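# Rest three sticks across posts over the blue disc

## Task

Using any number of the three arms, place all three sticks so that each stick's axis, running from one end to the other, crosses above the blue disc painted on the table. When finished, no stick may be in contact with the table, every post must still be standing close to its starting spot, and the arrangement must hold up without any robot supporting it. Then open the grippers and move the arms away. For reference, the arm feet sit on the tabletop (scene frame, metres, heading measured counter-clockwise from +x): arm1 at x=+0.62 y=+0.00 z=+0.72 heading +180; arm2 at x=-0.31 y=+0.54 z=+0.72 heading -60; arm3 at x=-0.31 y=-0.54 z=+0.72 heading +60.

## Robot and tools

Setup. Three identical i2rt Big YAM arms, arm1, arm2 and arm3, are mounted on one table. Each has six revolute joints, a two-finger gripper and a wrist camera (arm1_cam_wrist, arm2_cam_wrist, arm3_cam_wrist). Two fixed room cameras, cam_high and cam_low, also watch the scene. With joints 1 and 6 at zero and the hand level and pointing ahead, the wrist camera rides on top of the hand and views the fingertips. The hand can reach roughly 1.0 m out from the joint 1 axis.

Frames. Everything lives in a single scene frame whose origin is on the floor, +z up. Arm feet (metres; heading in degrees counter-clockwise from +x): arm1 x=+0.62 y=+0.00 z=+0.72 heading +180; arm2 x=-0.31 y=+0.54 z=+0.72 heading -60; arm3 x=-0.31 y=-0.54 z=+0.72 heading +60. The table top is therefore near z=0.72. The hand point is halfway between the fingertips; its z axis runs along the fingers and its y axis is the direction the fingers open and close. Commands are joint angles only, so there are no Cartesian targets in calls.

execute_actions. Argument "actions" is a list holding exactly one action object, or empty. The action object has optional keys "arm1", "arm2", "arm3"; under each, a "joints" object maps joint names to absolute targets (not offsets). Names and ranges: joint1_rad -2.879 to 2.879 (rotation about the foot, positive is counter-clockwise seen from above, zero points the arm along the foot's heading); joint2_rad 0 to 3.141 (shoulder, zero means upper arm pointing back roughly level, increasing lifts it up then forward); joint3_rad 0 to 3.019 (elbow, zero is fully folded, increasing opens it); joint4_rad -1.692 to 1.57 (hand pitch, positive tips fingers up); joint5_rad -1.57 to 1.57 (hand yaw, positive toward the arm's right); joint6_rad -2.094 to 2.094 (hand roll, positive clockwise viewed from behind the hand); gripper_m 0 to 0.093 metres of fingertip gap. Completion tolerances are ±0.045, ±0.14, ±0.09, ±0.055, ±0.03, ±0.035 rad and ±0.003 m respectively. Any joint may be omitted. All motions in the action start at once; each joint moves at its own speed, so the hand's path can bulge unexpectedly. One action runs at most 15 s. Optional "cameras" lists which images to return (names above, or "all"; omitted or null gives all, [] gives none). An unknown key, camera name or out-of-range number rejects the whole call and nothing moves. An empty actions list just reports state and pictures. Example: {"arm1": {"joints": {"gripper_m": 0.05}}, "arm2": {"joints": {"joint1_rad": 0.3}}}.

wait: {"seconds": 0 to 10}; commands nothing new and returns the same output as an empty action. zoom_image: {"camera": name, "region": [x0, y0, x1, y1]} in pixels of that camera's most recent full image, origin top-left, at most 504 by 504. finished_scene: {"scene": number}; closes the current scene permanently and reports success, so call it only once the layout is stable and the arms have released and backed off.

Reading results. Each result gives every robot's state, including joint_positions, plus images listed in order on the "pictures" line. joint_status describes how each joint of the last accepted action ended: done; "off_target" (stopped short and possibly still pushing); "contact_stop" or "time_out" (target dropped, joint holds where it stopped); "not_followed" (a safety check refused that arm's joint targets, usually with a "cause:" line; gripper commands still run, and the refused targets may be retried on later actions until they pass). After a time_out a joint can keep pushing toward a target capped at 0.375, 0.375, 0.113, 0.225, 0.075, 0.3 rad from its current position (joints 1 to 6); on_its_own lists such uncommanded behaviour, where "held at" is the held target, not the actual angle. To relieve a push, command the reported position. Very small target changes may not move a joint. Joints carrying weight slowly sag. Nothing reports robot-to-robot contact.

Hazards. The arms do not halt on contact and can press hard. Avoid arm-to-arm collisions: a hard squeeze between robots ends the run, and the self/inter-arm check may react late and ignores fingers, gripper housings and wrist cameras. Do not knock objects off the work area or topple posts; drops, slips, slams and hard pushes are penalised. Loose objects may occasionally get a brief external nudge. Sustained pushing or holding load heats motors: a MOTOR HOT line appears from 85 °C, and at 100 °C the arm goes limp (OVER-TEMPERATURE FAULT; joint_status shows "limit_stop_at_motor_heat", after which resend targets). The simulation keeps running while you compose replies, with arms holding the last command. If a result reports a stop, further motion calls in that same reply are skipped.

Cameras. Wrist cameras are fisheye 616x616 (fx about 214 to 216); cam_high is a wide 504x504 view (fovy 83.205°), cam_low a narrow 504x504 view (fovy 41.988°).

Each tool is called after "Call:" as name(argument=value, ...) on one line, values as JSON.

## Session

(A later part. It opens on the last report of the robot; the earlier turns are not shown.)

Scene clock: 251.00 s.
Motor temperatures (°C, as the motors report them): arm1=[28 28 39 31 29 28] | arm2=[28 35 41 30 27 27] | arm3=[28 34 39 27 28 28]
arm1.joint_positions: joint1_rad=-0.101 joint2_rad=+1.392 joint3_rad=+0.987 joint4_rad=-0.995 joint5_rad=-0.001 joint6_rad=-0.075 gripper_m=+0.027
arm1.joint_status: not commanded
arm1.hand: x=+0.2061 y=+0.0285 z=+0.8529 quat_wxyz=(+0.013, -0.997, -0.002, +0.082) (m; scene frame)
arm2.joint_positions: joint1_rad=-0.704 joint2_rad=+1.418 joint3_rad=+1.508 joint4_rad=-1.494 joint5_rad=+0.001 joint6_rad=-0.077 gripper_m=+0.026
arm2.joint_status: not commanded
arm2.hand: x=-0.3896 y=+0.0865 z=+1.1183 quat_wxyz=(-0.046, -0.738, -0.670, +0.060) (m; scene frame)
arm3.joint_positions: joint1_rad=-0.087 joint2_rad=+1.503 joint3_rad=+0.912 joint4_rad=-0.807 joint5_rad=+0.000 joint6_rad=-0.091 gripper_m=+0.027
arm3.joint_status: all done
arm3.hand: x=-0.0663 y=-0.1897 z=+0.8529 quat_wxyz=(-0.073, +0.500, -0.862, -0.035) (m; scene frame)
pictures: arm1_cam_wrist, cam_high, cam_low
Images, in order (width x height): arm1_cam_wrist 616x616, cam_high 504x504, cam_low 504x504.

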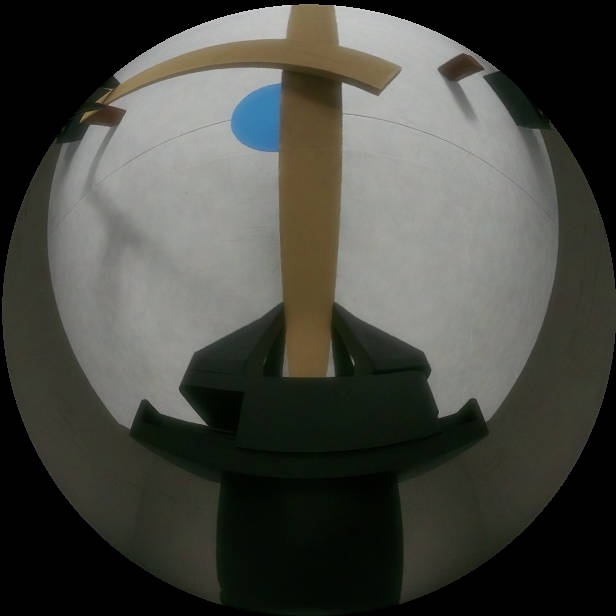

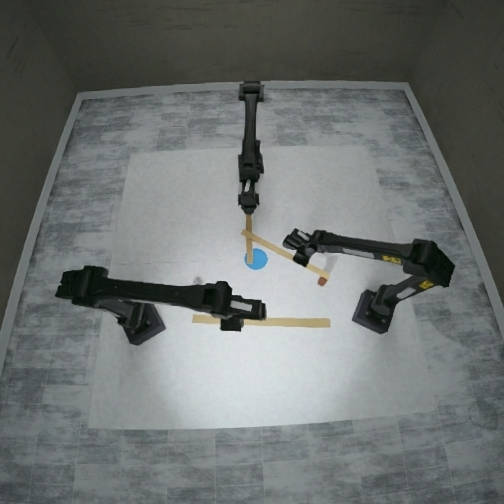

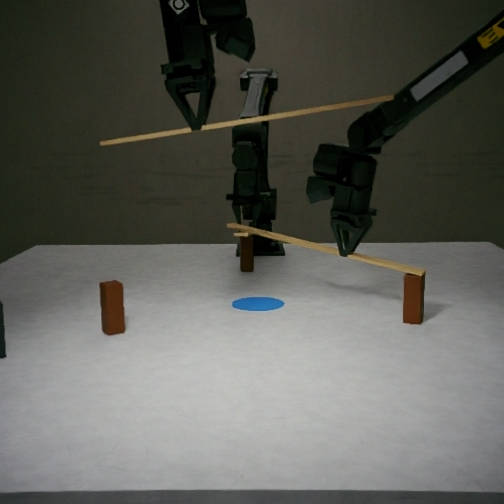

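Call:
execute_actions(actions=[{"arm3": {"joints": {"gripper_m": 0.055}}}], cameras=["cam_low", "cam_high", "arm3_cam_wrist"])

Call:
zoom_image(camera="cam_low", region=[200, 200, 450, 330])

Scene clock: 253.20 s.
Motor temperatures (°C, as the motors report them): arm1=[28 28 39 31 29 28] | arm2=[28 35 41 30 27 27] | arm3=[28 34 39 27 28 28]
arm1.joint_positions: joint1_rad=-0.101 joint2_rad=+1.392 joint3_rad=+0.987 joint4_rad=-0.995 joint5_rad=-0.001 joint6_rad=-0.075 gripper_m=+0.027
arm1.joint_status: not commanded
arm1.hand: x=+0.2061 y=+0.0285 z=+0.8529 quat_wxyz=(+0.013, -0.997, -0.002, +0.082) (m; scene frame)
arm2.joint_positions: joint1_rad=-0.704 joint2_rad=+1.418 joint3_rad=+1.508 joint4_rad=-1.494 joint5_rad=+0.001 joint6_rad=-0.077 gripper_m=+0.026
arm2.joint_status: not commanded
arm2.hand: x=-0.3896 y=+0.0865 z=+1.1183 quat_wxyz=(-0.046, -0.738, -0.670, +0.060) (m; scene frame)
arm3.joint_positions: joint1_rad=-0.087 joint2_rad=+1.503 joint3_rad=+0.912 joint4_rad=-0.807 joint5_rad=+0.000 joint6_rad=-0.091 gripper_m=+0.055
arm3.joint_status: all done
arm3.hand: x=-0.0663 y=-0.1897 z=+0.8529 quat_wxyz=(-0.073, +0.500, -0.862, -0.035) (m; scene frame)
pictures: arm3_cam_wrist, cam_high, cam_low
Images, in order (width x height): arm3_cam_wrist 616x616, cam_high 504x504, cam_low 504x504.

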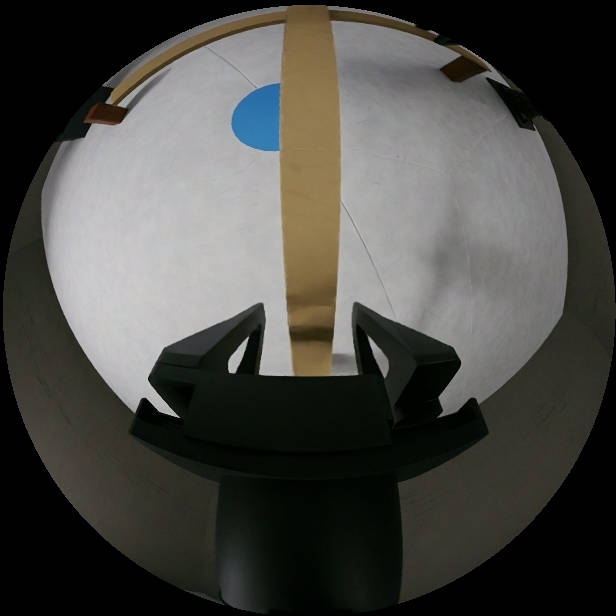

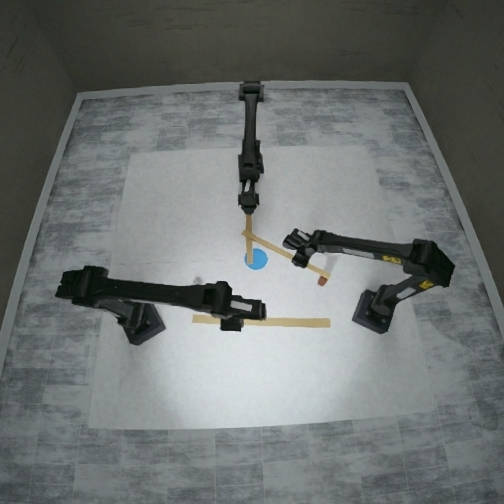

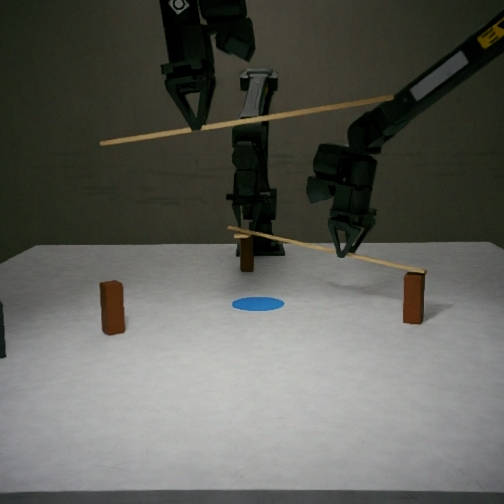

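Region (200, 200, 450, 330) of cam_low's 504x504 image, scaled by 2.016, with more detail than that image has; it fills the top 262 rows of this view, and the rest is white.

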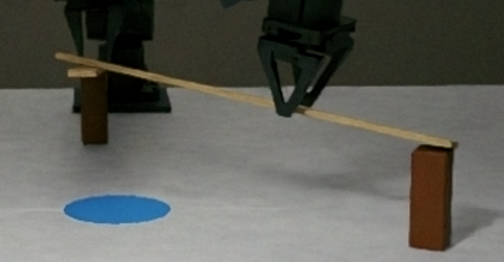

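Call:
zoom_image(camera="cam_low", region=[370, 240, 460, 330])

Call:
zoom_image(camera="cam_high", region=[230, 210, 350, 300])

Region (370, 240, 460, 330) of cam_low's 504x504 image, scaled by 5.600, with more detail than that image has.

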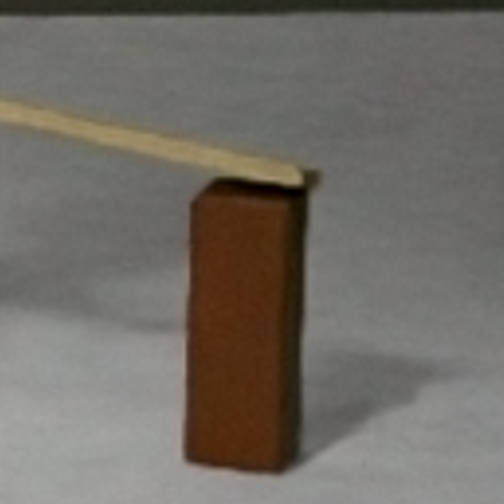

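Region (230, 210, 350, 300) of cam_high's 504x504 image, scaled by 4.200, with more detail than that image has; it fills the top 378 rows of this view, and the rest is white.

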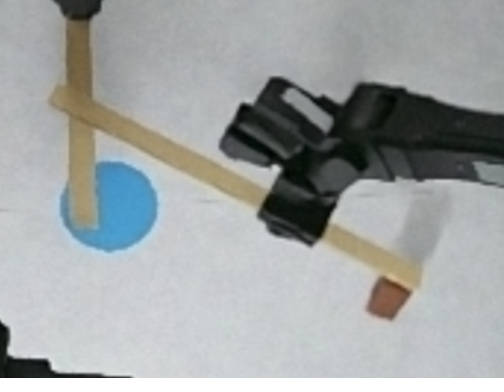

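Call:
execute_actions(actions=[{"arm2": {"joints": {"joint1_rad": -0.45, "joint3_rad": 0.878, "joint4_rad": -0.752}}, "arm3": {"joints": {"joint2_rad": 0.9}}}])

Scene clock: 266.80 s.
Motor temperatures (°C, as the motors report them): arm1=[28 28 39 31 29 28] | arm2=[28 35 41 30 27 27] | arm3=[28 34 41 27 28 28]
arm1.joint_positions: joint1_rad=-0.101 joint2_rad=+1.392 joint3_rad=+0.987 joint4_rad=-0.995 joint5_rad=-0.001 joint6_rad=-0.075 gripper_m=+0.027
arm1.joint_status: not commanded
arm1.hand: x=+0.2061 y=+0.0285 z=+0.8529 quat_wxyz=(+0.013, -0.997, -0.002, +0.082) (m; scene frame)
arm2.joint_positions: joint1_rad=-0.446 joint2_rad=+1.422 joint3_rad=+0.882 joint4_rad=-0.768 joint5_rad=-0.001 joint6_rad=-0.080 gripper_m=+0.026
arm2.joint_status: all done
arm2.hand: x=-0.2744 y=+0.1127 z=+0.8935 quat_wxyz=(-0.090, -0.642, -0.757, +0.085) (m; scene frame)
arm3.joint_positions: joint1_rad=-0.087 joint2_rad=+0.895 joint3_rad=+0.920 joint4_rad=-0.807 joint5_rad=+0.000 joint6_rad=-0.091 gripper_m=+0.055
arm3.joint_status: all done
arm3.hand: x=-0.0811 y=-0.2118 z=+1.0997 quat_wxyz=(-0.344, +0.464, -0.801, -0.161) (m; scene frame)
pictures: arm1_cam_wrist, arm2_cam_wrist, arm3_cam_wrist, cam_high, cam_low
Images, in order (width x height): arm1_cam_wrist 616x616, arm2_cam_wrist 616x616, arm3_cam_wrist 616x616, cam_high 504x504, cam_low 504x504.

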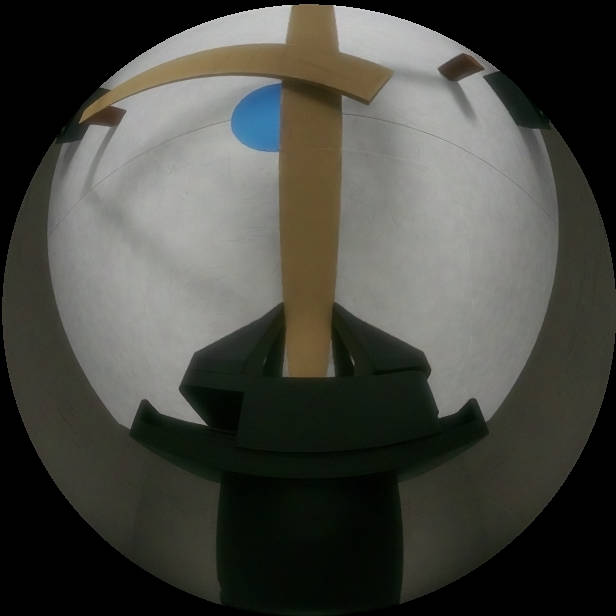

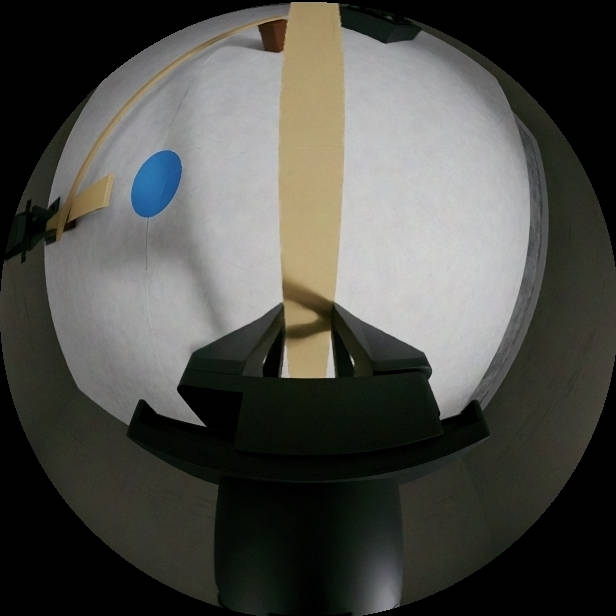

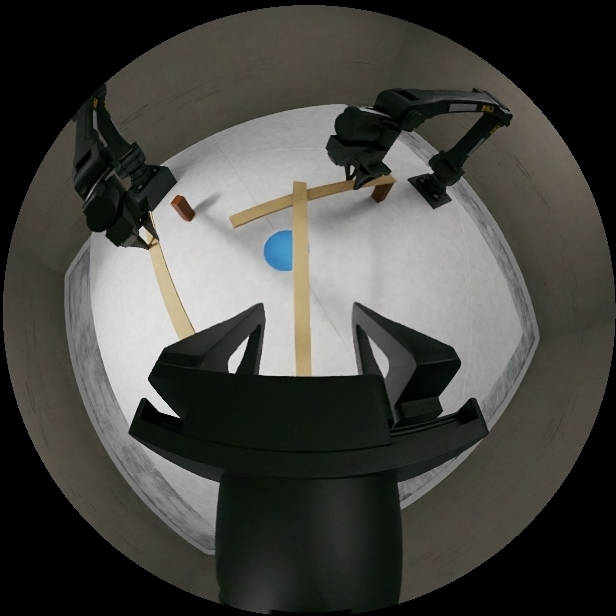

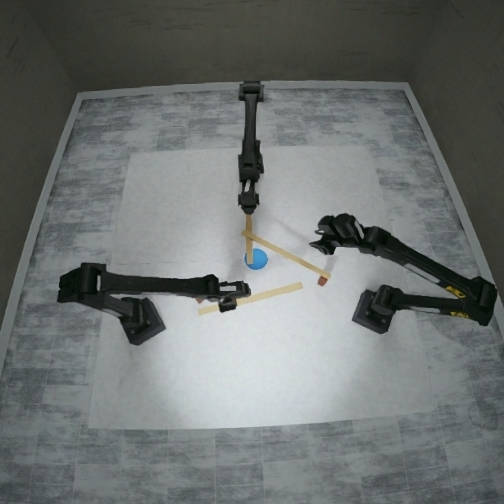

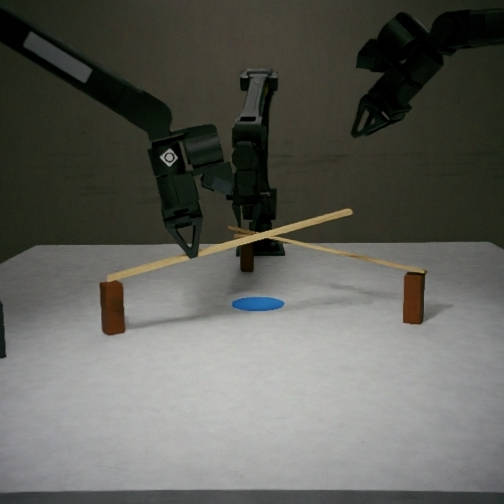

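Call:
execute_actions(actions=[{"arm2": {"joints": {"joint1_rad": -0.21, "joint2_rad": 1.49}}}])

Call:
zoom_image(camera="cam_low", region=[70, 250, 160, 340])

Call:
zoom_image(camera="cam_low", region=[200, 190, 340, 280])

Call:
zoom_image(camera="arm3_cam_wrist", region=[140, 160, 340, 320])

Scene clock: 272.87 s.
Motor temperatures (°C, as the motors report them): arm1=[28 28 39 31 29 28] | arm2=[28 35 41 30 27 27] | arm3=[28 33 42 27 28 28]
arm1.joint_positions: joint1_rad=-0.101 joint2_rad=+1.392 joint3_rad=+0.987 joint4_rad=-0.995 joint5_rad=-0.001 joint6_rad=-0.075 gripper_m=+0.027
arm1.joint_status: not commanded
arm1.hand: x=+0.2061 y=+0.0285 z=+0.8529 quat_wxyz=(+0.013, -0.997, -0.002, +0.082) (m; scene frame)
arm2.joint_positions: joint1_rad=-0.205 joint2_rad=+1.489 joint3_rad=+0.882 joint4_rad=-0.765 joint5_rad=+0.000 joint6_rad=-0.080 gripper_m=+0.026
arm2.joint_status: all done
arm2.hand: x=-0.1757 y=+0.1373 z=+0.8674 quat_wxyz=(-0.075, -0.548, -0.832, +0.054) (m; scene frame)
arm3.joint_positions: joint1_rad=-0.087 joint2_rad=+0.895 joint3_rad=+0.920 joint4_rad=-0.807 joint5_rad=+0.000 joint6_rad=-0.091 gripper_m=+0.055
arm3.joint_status: not commanded
arm3.hand: x=-0.0811 y=-0.2118 z=+1.0997 quat_wxyz=(-0.344, +0.464, -0.801, -0.161) (m; scene frame)
pictures: arm1_cam_wrist, arm2_cam_wrist, arm3_cam_wrist, cam_high, cam_low
Images, in order (width x height): arm1_cam_wrist 616x616, arm2_cam_wrist 616x616, arm3_cam_wrist 616x616, cam_high 504x504, cam_low 504x504.

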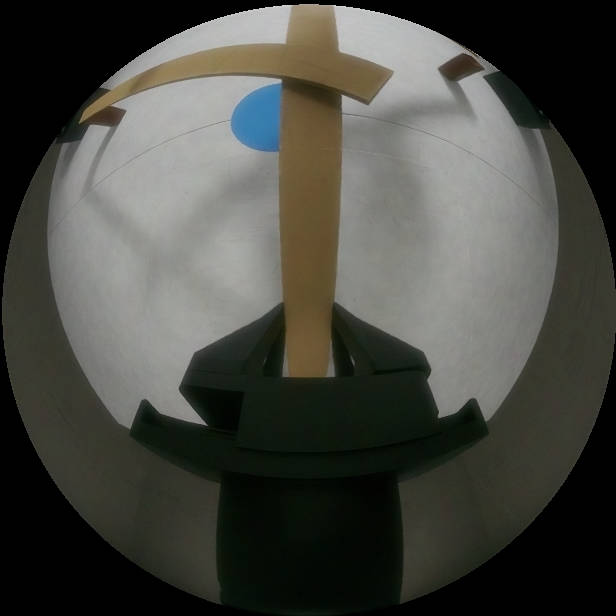

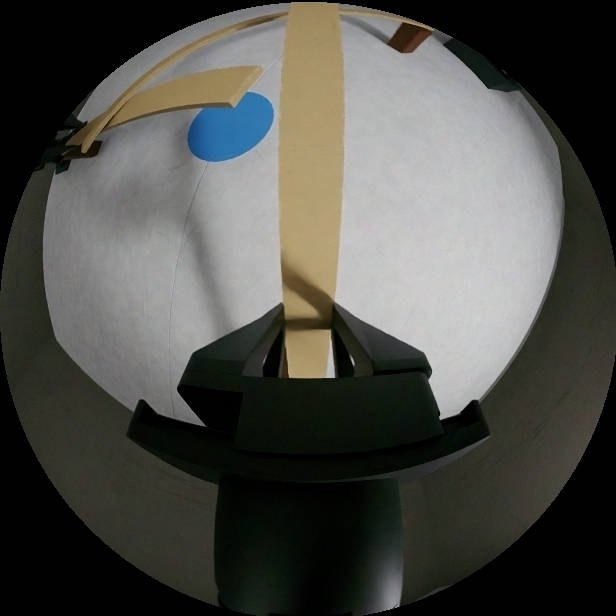

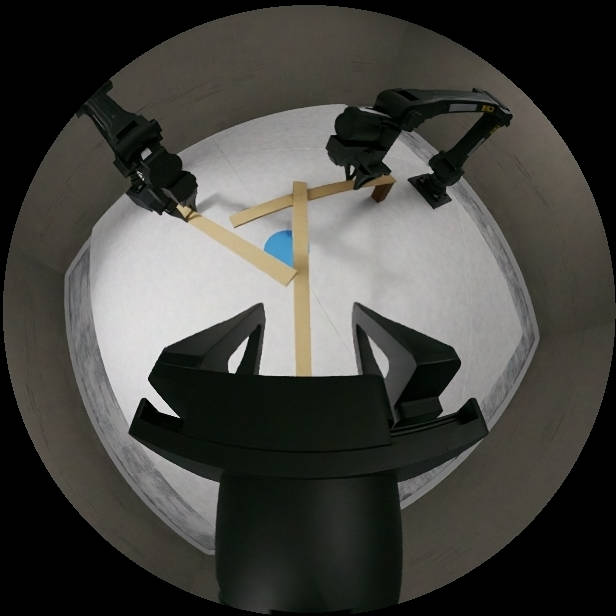

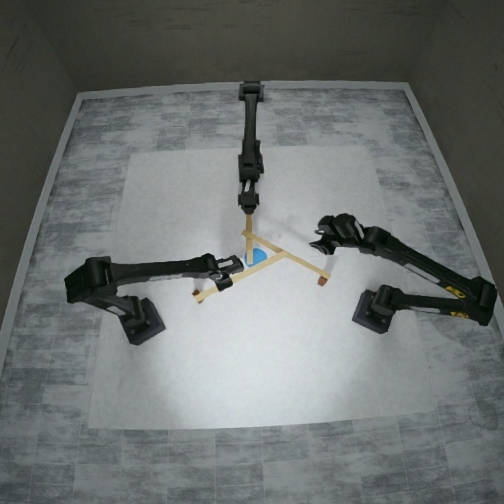

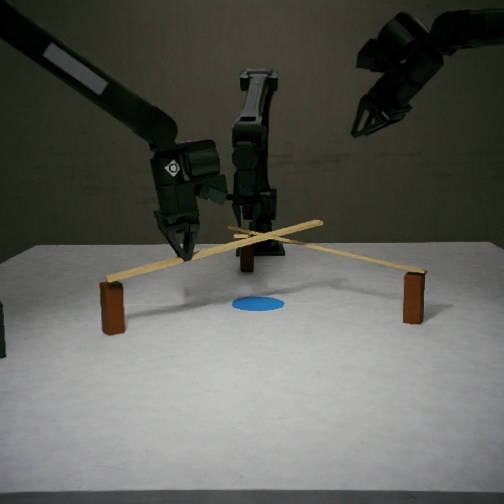

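Region (70, 250, 160, 340) of cam_low's 504x504 image, scaled by 5.600, with more detail than that image has.

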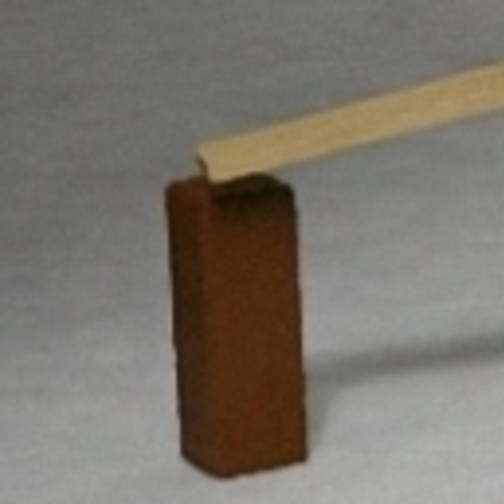

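Region (200, 190, 340, 280) of cam_low's 504x504 image, scaled by 3.600, with more detail than that image has; it fills the top 324 rows of this view, and the rest is white.

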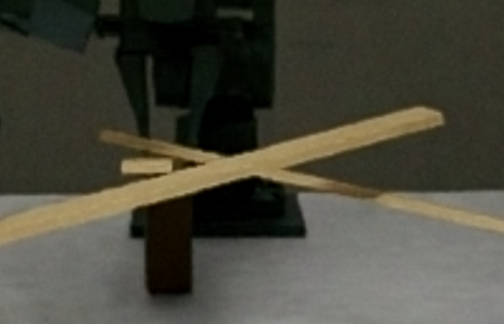

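Region (140, 160, 340, 320) of arm3_cam_wrist's 616x616 image, scaled by 2.520, with more detail than that image has; it fills the top 403 rows of this view, and the rest is white.

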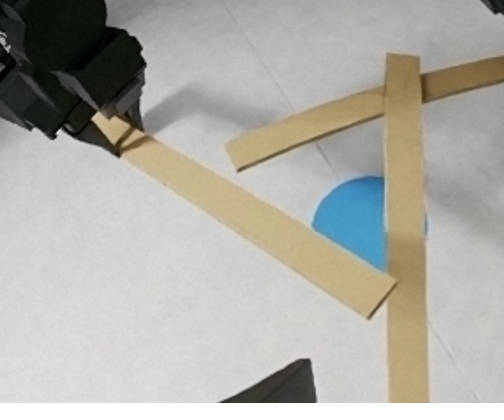

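Call:
execute_actions(actions=[{"arm2": {"joints": {"joint2_rad": 1.525, "joint4_rad": -0.795}}}], cameras=["cam_low", "arm2_cam_wrist"])

Call:
zoom_image(camera="cam_low", region=[70, 250, 160, 340])

Call:
zoom_image(camera="cam_low", region=[200, 190, 340, 280])

Scene clock: 280.70 s.
Motor temperatures (°C, as the motors report them): arm1=[28 28 39 31 29 28] | arm2=[28 35 40 30 27 27] | arm3=[28 33 43 27 28 28]
arm1.joint_positions: joint1_rad=-0.101 joint2_rad=+1.392 joint3_rad=+0.987 joint4_rad=-0.995 joint5_rad=-0.001 joint6_rad=-0.075 gripper_m=+0.027
arm1.joint_status: not commanded
arm1.hand: x=+0.2061 y=+0.0285 z=+0.8529 quat_wxyz=(+0.013, -0.997, -0.002, +0.082) (m; scene frame)
arm2.joint_positions: joint1_rad=-0.205 joint2_rad=+1.515 joint3_rad=+0.882 joint4_rad=-0.787 joint5_rad=+0.000 joint6_rad=-0.080 gripper_m=+0.026
arm2.joint_status: all done
arm2.hand: x=-0.1780 y=+0.1444 z=+0.8563 quat_wxyz=(-0.057, -0.549, -0.833, +0.039) (m; scene frame)
arm3.joint_positions: joint1_rad=-0.087 joint2_rad=+0.895 joint3_rad=+0.920 joint4_rad=-0.807 joint5_rad=+0.000 joint6_rad=-0.091 gripper_m=+0.055
arm3.joint_status: not commanded
arm3.hand: x=-0.0811 y=-0.2118 z=+1.0997 quat_wxyz=(-0.344, +0.464, -0.801, -0.161) (m; scene frame)
pictures: arm2_cam_wrist, cam_low
Images, in order (width x height): arm2_cam_wrist 616x616, cam_low 504x504.

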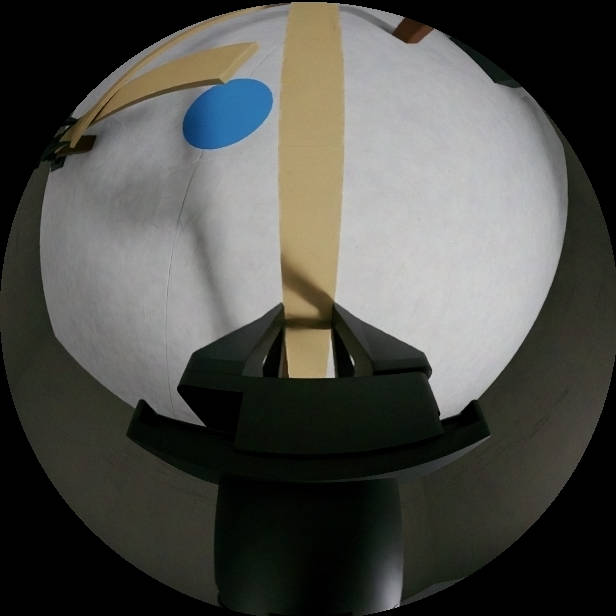

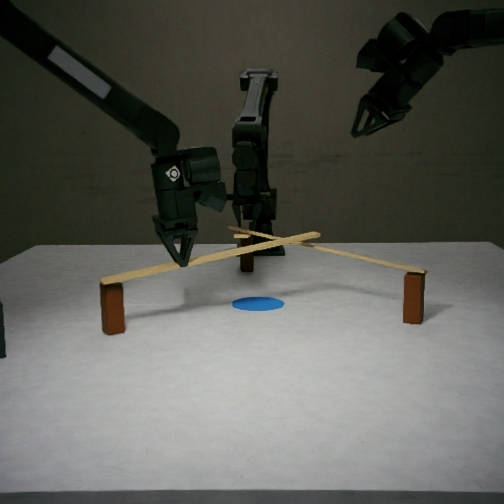

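Region (70, 250, 160, 340) of cam_low's 504x504 image, scaled by 5.600, with more detail than that image has.

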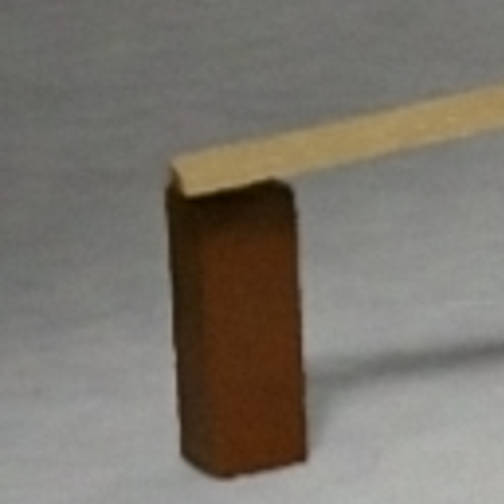

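Region (200, 190, 340, 280) of cam_low's 504x504 image, scaled by 3.600, with more detail than that image has; it fills the top 324 rows of this view, and the rest is white.

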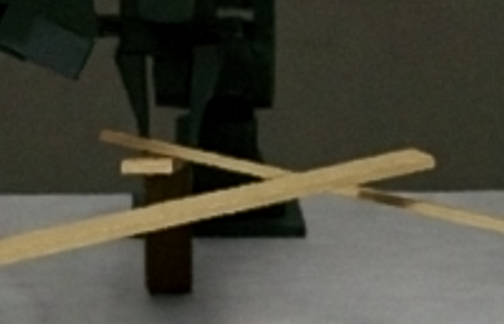

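Call:
execute_actions(actions=[])

Scene clock: 286.77 s.
Motor temperatures (°C, as the motors report them): arm1=[28 28 39 31 29 28] | arm2=[28 35 40 30 27 27] | arm3=[28 33 43 27 28 28]
arm1.joint_positions: joint1_rad=-0.101 joint2_rad=+1.392 joint3_rad=+0.987 joint4_rad=-0.995 joint5_rad=-0.001 joint6_rad=-0.075 gripper_m=+0.027
arm1.joint_status: not commanded
arm1.hand: x=+0.2061 y=+0.0285 z=+0.8529 quat_wxyz=(+0.013, -0.997, -0.002, +0.082) (m; scene frame)
arm2.joint_positions: joint1_rad=-0.205 joint2_rad=+1.515 joint3_rad=+0.882 joint4_rad=-0.787 joint5_rad=+0.000 joint6_rad=-0.080 gripper_m=+0.026
arm2.joint_status: all done
arm2.hand: x=-0.1780 y=+0.1444 z=+0.8563 quat_wxyz=(-0.057, -0.549, -0.833, +0.039) (m; scene frame)
arm3.joint_positions: joint1_rad=-0.087 joint2_rad=+0.895 joint3_rad=+0.920 joint4_rad=-0.807 joint5_rad=+0.000 joint6_rad=-0.091 gripper_m=+0.055
arm3.joint_status: not commanded
arm3.hand: x=-0.0811 y=-0.2118 z=+1.0997 quat_wxyz=(-0.344, +0.464, -0.801, -0.161) (m; scene frame)
pictures: arm1_cam_wrist, arm2_cam_wrist, arm3_cam_wrist, cam_high, cam_low
Images, in order (width x height): arm1_cam_wrist 616x616, arm2_cam_wrist 616x616, arm3_cam_wrist 616x616, cam_high 504x504, cam_low 504x504.

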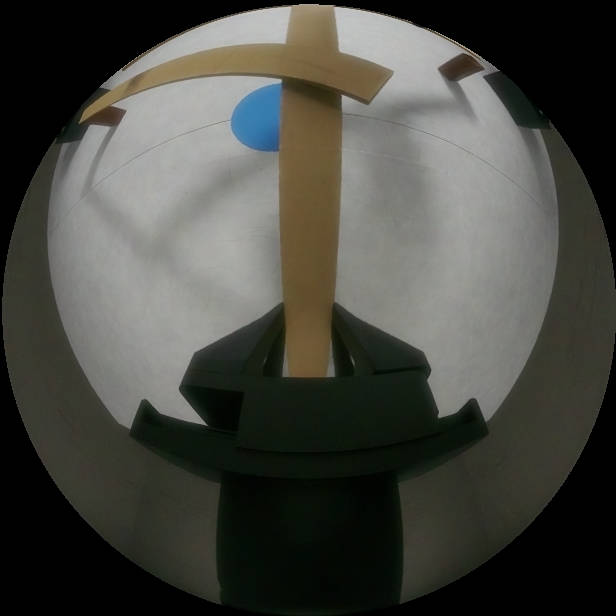

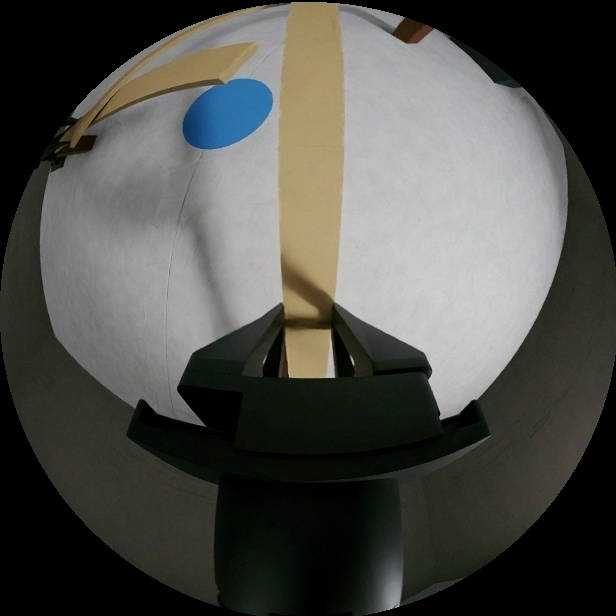

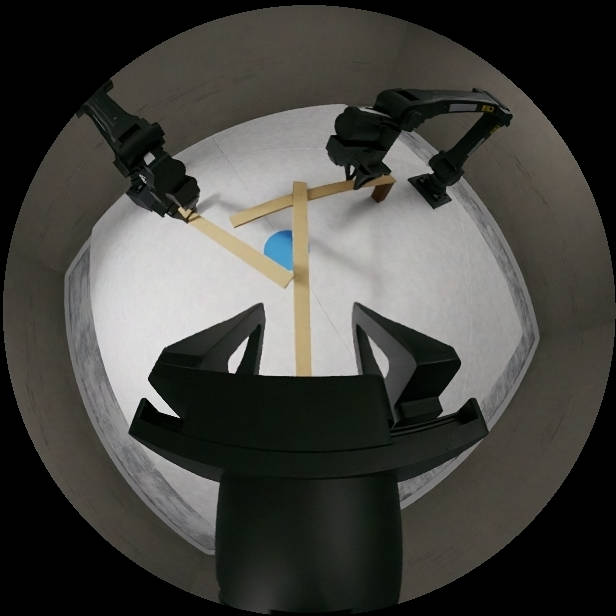

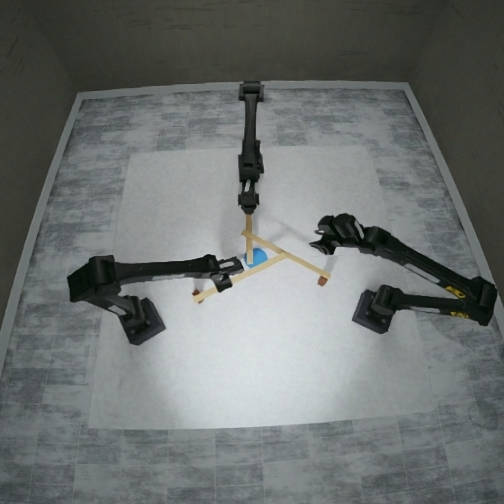

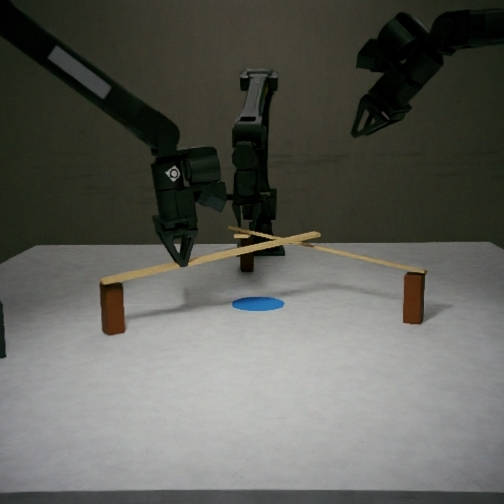

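Call:
zoom_image(camera="cam_low", region=[70, 250, 160, 340])

Call:
zoom_image(camera="cam_low", region=[200, 190, 340, 280])

Region (70, 250, 160, 340) of cam_low's 504x504 image, scaled by 5.600, with more detail than that image has.

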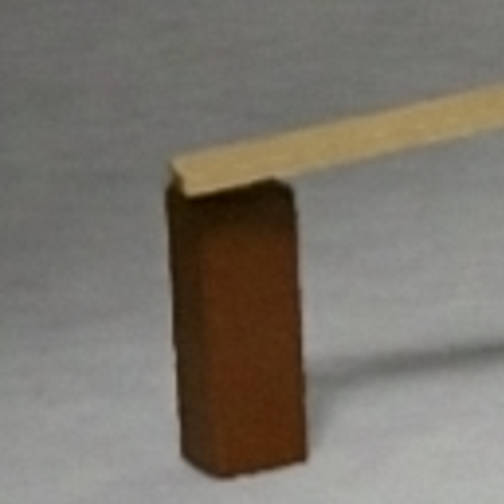

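Region (200, 190, 340, 280) of cam_low's 504x504 image, scaled by 3.600, with more detail than that image has; it fills the top 324 rows of this view, and the rest is white.

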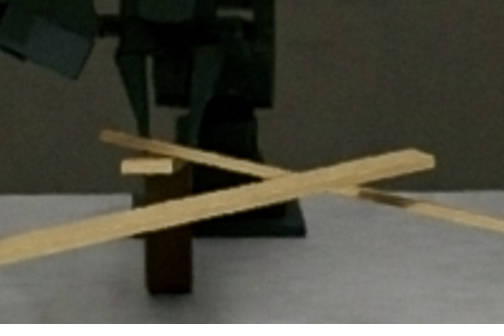

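Call:
execute_actions(actions=[{"arm1": {"joints": {"joint2_rad": 1.372}}, "arm2": {"joints": {"joint2_rad": 1.53}}}], cameras=["cam_low", "arm3_cam_wrist"])

Scene clock: 302.67 s.
Motor temperatures (°C, as the motors report them): arm1=[28 29 39 31 29 28] | arm2=[28 35 40 30 27 27] | arm3=[28 33 44 27 28 28]
arm1.joint_positions: joint1_rad=-0.101 joint2_rad=+1.391 joint3_rad=+0.987 joint4_rad=-0.995 joint5_rad=-0.001 joint6_rad=-0.075 gripper_m=+0.027
arm1.joint_status: all done
arm1.hand: x=+0.2061 y=+0.0285 z=+0.8535 quat_wxyz=(+0.013, -0.996, -0.002, +0.083) (m; scene frame)
arm2.joint_positions: joint1_rad=-0.205 joint2_rad=+1.515 joint3_rad=+0.882 joint4_rad=-0.787 joint5_rad=+0.000 joint6_rad=-0.080 gripper_m=+0.026
arm2.joint_status: all done
arm2.hand: x=-0.1780 y=+0.1444 z=+0.8563 quat_wxyz=(-0.057, -0.549, -0.833, +0.039) (m; scene frame)
arm3.joint_positions: joint1_rad=-0.087 joint2_rad=+0.895 joint3_rad=+0.920 joint4_rad=-0.807 joint5_rad=+0.000 joint6_rad=-0.091 gripper_m=+0.055
arm3.joint_status: not commanded
arm3.hand: x=-0.0811 y=-0.2118 z=+1.0997 quat_wxyz=(-0.344, +0.464, -0.801, -0.161) (m; scene frame)
pictures: arm3_cam_wrist, cam_low
Images, in order (width x height): arm3_cam_wrist 616x616, cam_low 504x504.

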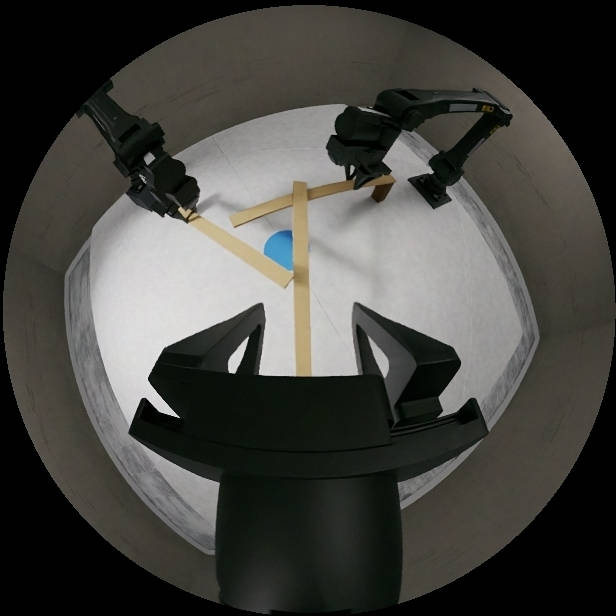

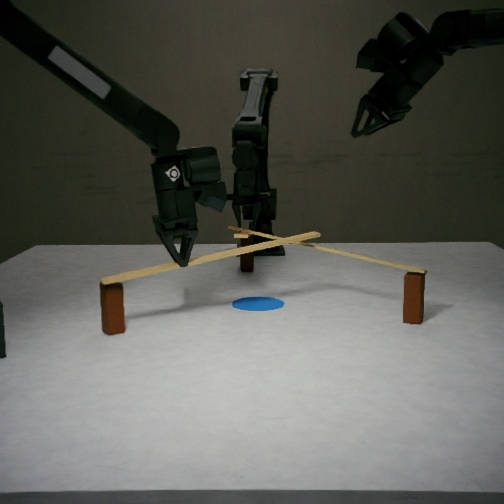

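Call:
execute_actions(actions=[{"arm1": {"joints": {"joint2_rad": 1.36}}, "arm2": {"joints": {"joint2_rad": 1.541}}}], cameras=["cam_low", "arm3_cam_wrist"])

Scene clock: 304.10 s.
Motor temperatures (°C, as the motors report them): arm1=[28 29 39 31 29 28] | arm2=[28 35 39 30 27 27] | arm3=[28 33 45 27 28 28]
arm1.joint_positions: joint1_rad=-0.101 joint2_rad=+1.375 joint3_rad=+0.987 joint4_rad=-0.995 joint5_rad=-0.001 joint6_rad=-0.075 gripper_m=+0.027
arm1.joint_status: all done
arm1.hand: x=+0.2060 y=+0.0284 z=+0.8595 quat_wxyz=(+0.013, -0.996, -0.002, +0.090) (m; scene frame)
arm2.joint_positions: joint1_rad=-0.205 joint2_rad=+1.528 joint3_rad=+0.882 joint4_rad=-0.787 joint5_rad=+0.000 joint6_rad=-0.080 gripper_m=+0.026
arm2.joint_status: all done
arm2.hand: x=-0.1783 y=+0.1455 z=+0.8514 quat_wxyz=(-0.052, -0.549, -0.834, +0.035) (m; scene frame)
arm3.joint_positions: joint1_rad=-0.087 joint2_rad=+0.895 joint3_rad=+0.920 joint4_rad=-0.807 joint5_rad=+0.000 joint6_rad=-0.091 gripper_m=+0.055
arm3.joint_status: not commanded
arm3.hand: x=-0.0811 y=-0.2118 z=+1.0997 quat_wxyz=(-0.344, +0.464, -0.801, -0.161) (m; scene frame)
pictures: arm3_cam_wrist, cam_low
Images, in order (width x height): arm3_cam_wrist 616x616, cam_low 504x504.

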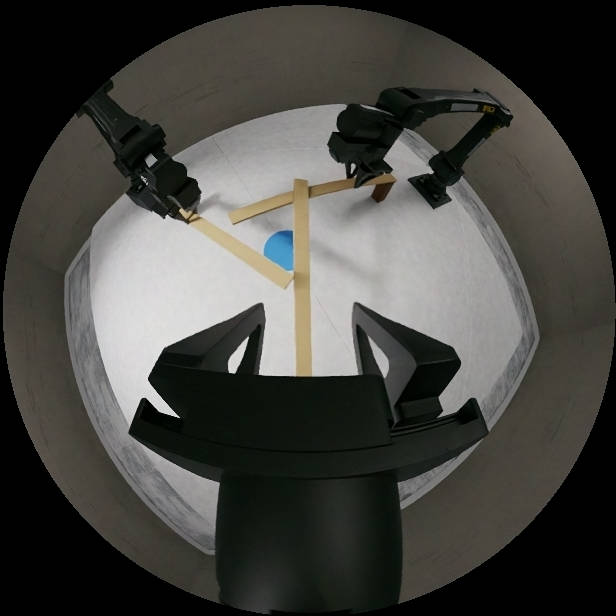

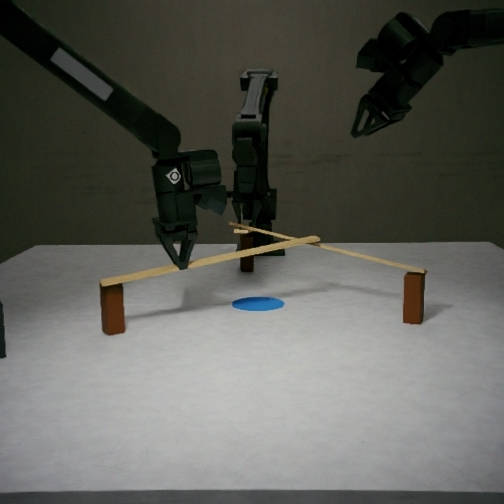

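Call:
zoom_image(camera="cam_low", region=[200, 190, 340, 280])

Region (200, 190, 340, 280) of cam_low's 504x504 image, scaled by 3.600, with more detail than that image has; it fills the top 324 rows of this view, and the rest is white.

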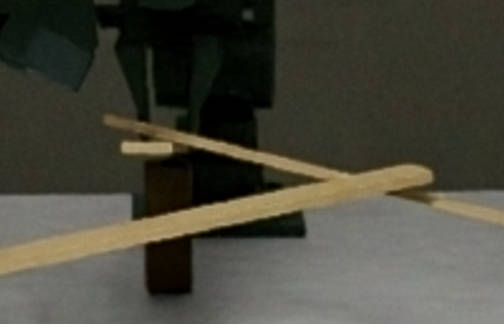

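Call:
execute_actions(actions=[{"arm2": {"joints": {"joint2_rad": 1.497}}}], cameras=["cam_low"])

Scene clock: 307.53 s.
Motor temperatures (°C, as the motors report them): arm1=[28 29 39 31 29 28] | arm2=[28 35 39 30 27 27] | arm3=[28 33 45 27 28 28]
arm1.joint_positions: joint1_rad=-0.101 joint2_rad=+1.375 joint3_rad=+0.987 joint4_rad=-0.995 joint5_rad=-0.001 joint6_rad=-0.075 gripper_m=+0.027
arm1.joint_status: not commanded
arm1.hand: x=+0.2060 y=+0.0284 z=+0.8595 quat_wxyz=(+0.013, -0.996, -0.002, +0.090) (m; scene frame)
arm2.joint_positions: joint1_rad=-0.205 joint2_rad=+1.519 joint3_rad=+0.882 joint4_rad=-0.787 joint5_rad=+0.000 joint6_rad=-0.080 gripper_m=+0.026
arm2.joint_status: all done
arm2.hand: x=-0.1781 y=+0.1447 z=+0.8550 quat_wxyz=(-0.055, -0.549, -0.833, +0.038) (m; scene frame)
arm3.joint_positions: joint1_rad=-0.087 joint2_rad=+0.895 joint3_rad=+0.920 joint4_rad=-0.807 joint5_rad=+0.000 joint6_rad=-0.091 gripper_m=+0.055
arm3.joint_status: not commanded
arm3.hand: x=-0.0811 y=-0.2118 z=+1.0997 quat_wxyz=(-0.344, +0.464, -0.801, -0.161) (m; scene frame)
pictures: cam_low
Images, in order (width x height): cam_low 504x504.

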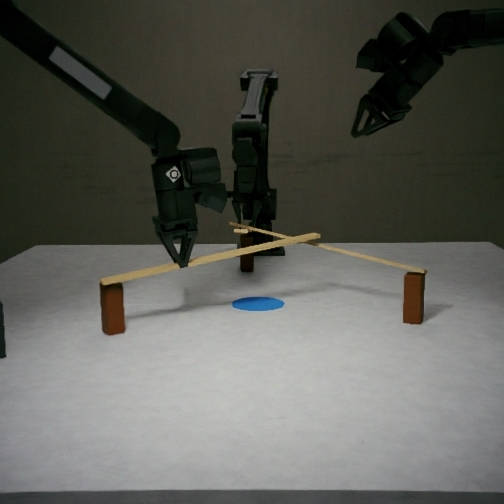

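Call:
execute_actions(actions=[{"arm2": {"joints": {"joint1_rad": -0.086, "joint2_rad": 1.49}}}], cameras=["cam_low", "arm3_cam_wrist", "arm2_cam_wrist", "cam_high"])

Scene clock: 312.70 s.
Motor temperatures (°C, as the motors report them): arm1=[28 29 39 31 29 28] | arm2=[28 35 39 30 27 27] | arm3=[28 33 45 27 28 28]
arm1.joint_positions: joint1_rad=-0.101 joint2_rad=+1.375 joint3_rad=+0.987 joint4_rad=-0.995 joint5_rad=-0.001 joint6_rad=-0.075 gripper_m=+0.027
arm1.joint_status: not commanded
arm1.hand: x=+0.2060 y=+0.0284 z=+0.8595 quat_wxyz=(+0.013, -0.996, -0.002, +0.090) (m; scene frame)
arm2.joint_positions: joint1_rad=-0.080 joint2_rad=+1.512 joint3_rad=+0.882 joint4_rad=-0.787 joint5_rad=+0.000 joint6_rad=-0.080 gripper_m=+0.026
arm2.joint_status: all done
arm2.hand: x=-0.1302 y=+0.1636 z=+0.8579 quat_wxyz=(-0.061, -0.496, -0.866, +0.036) (m; scene frame)
arm3.joint_positions: joint1_rad=-0.087 joint2_rad=+0.895 joint3_rad=+0.920 joint4_rad=-0.807 joint5_rad=+0.000 joint6_rad=-0.091 gripper_m=+0.055
arm3.joint_status: not commanded
arm3.hand: x=-0.0811 y=-0.2118 z=+1.0997 quat_wxyz=(-0.344, +0.464, -0.801, -0.161) (m; scene frame)
pictures: arm2_cam_wrist, arm3_cam_wrist, cam_high, cam_low
Images, in order (width x height): arm2_cam_wrist 616x616, arm3_cam_wrist 616x616, cam_high 504x504, cam_low 504x504.

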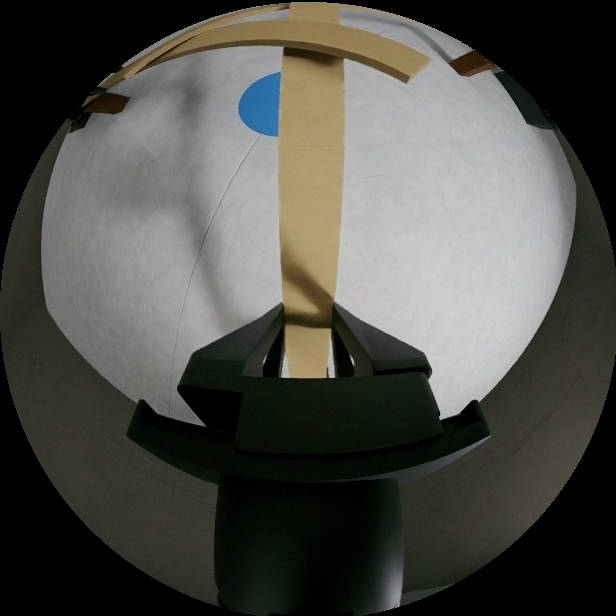

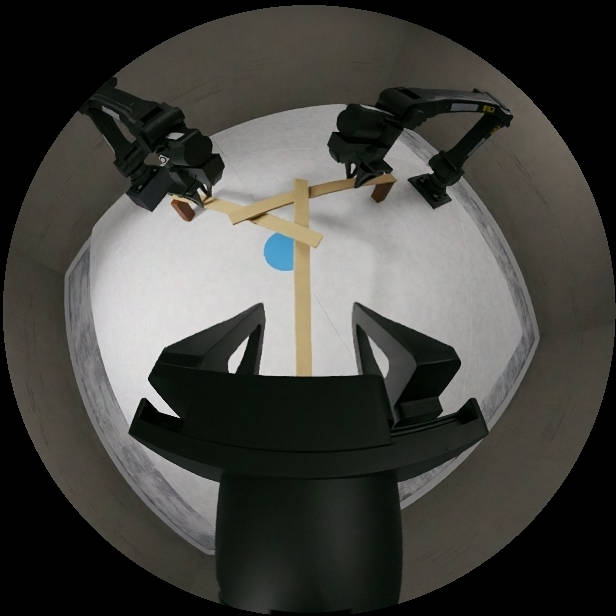

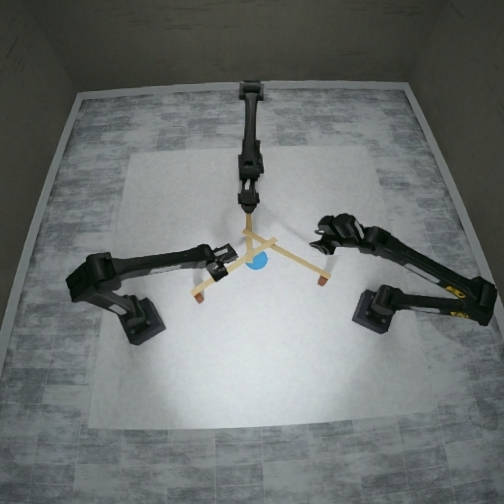

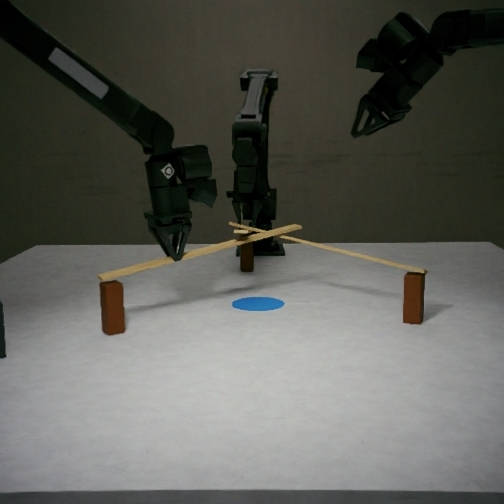

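Call:
zoom_image(camera="cam_low", region=[200, 190, 340, 280])

Call:
zoom_image(camera="cam_low", region=[70, 250, 160, 340])

Call:
zoom_image(camera="arm3_cam_wrist", region=[140, 150, 420, 300])

Call:
zoom_image(camera="cam_high", region=[160, 190, 360, 330])

Region (200, 190, 340, 280) of cam_low's 504x504 image, scaled by 3.600, with more detail than that image has; it fills the top 324 rows of this view, and the rest is white.

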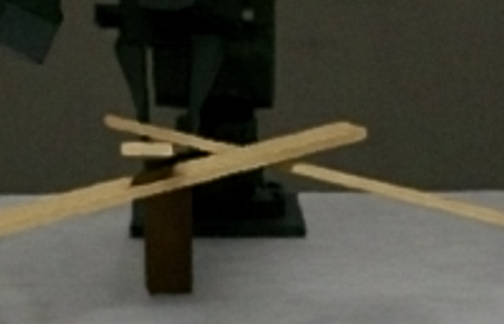

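Region (70, 250, 160, 340) of cam_low's 504x504 image, scaled by 5.600, with more detail than that image has.

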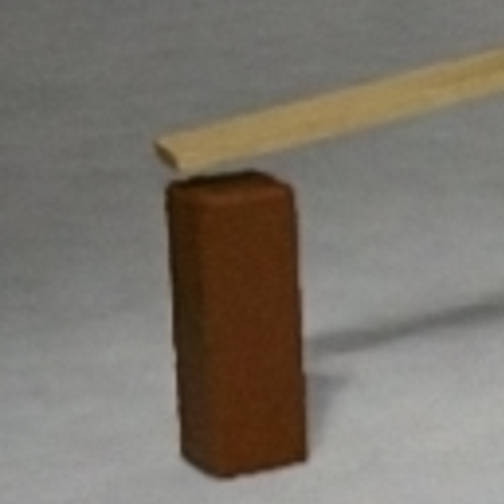

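Region (140, 150, 420, 300) of arm3_cam_wrist's 616x616 image, scaled by 1.800, with more detail than that image has; it fills the top 270 rows of this view, and the rest is white.

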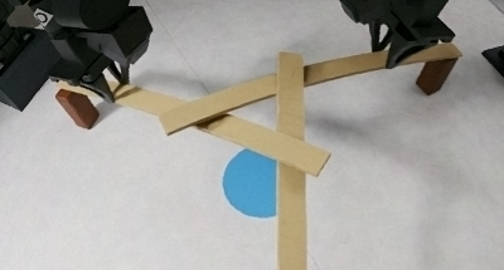

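Region (160, 190, 360, 330) of cam_high's 504x504 image, scaled by 2.520, with more detail than that image has; it fills the top 353 rows of this view, and the rest is white.

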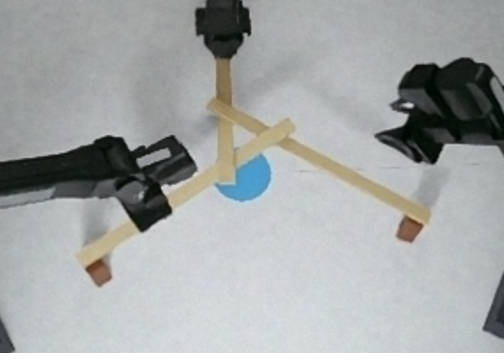

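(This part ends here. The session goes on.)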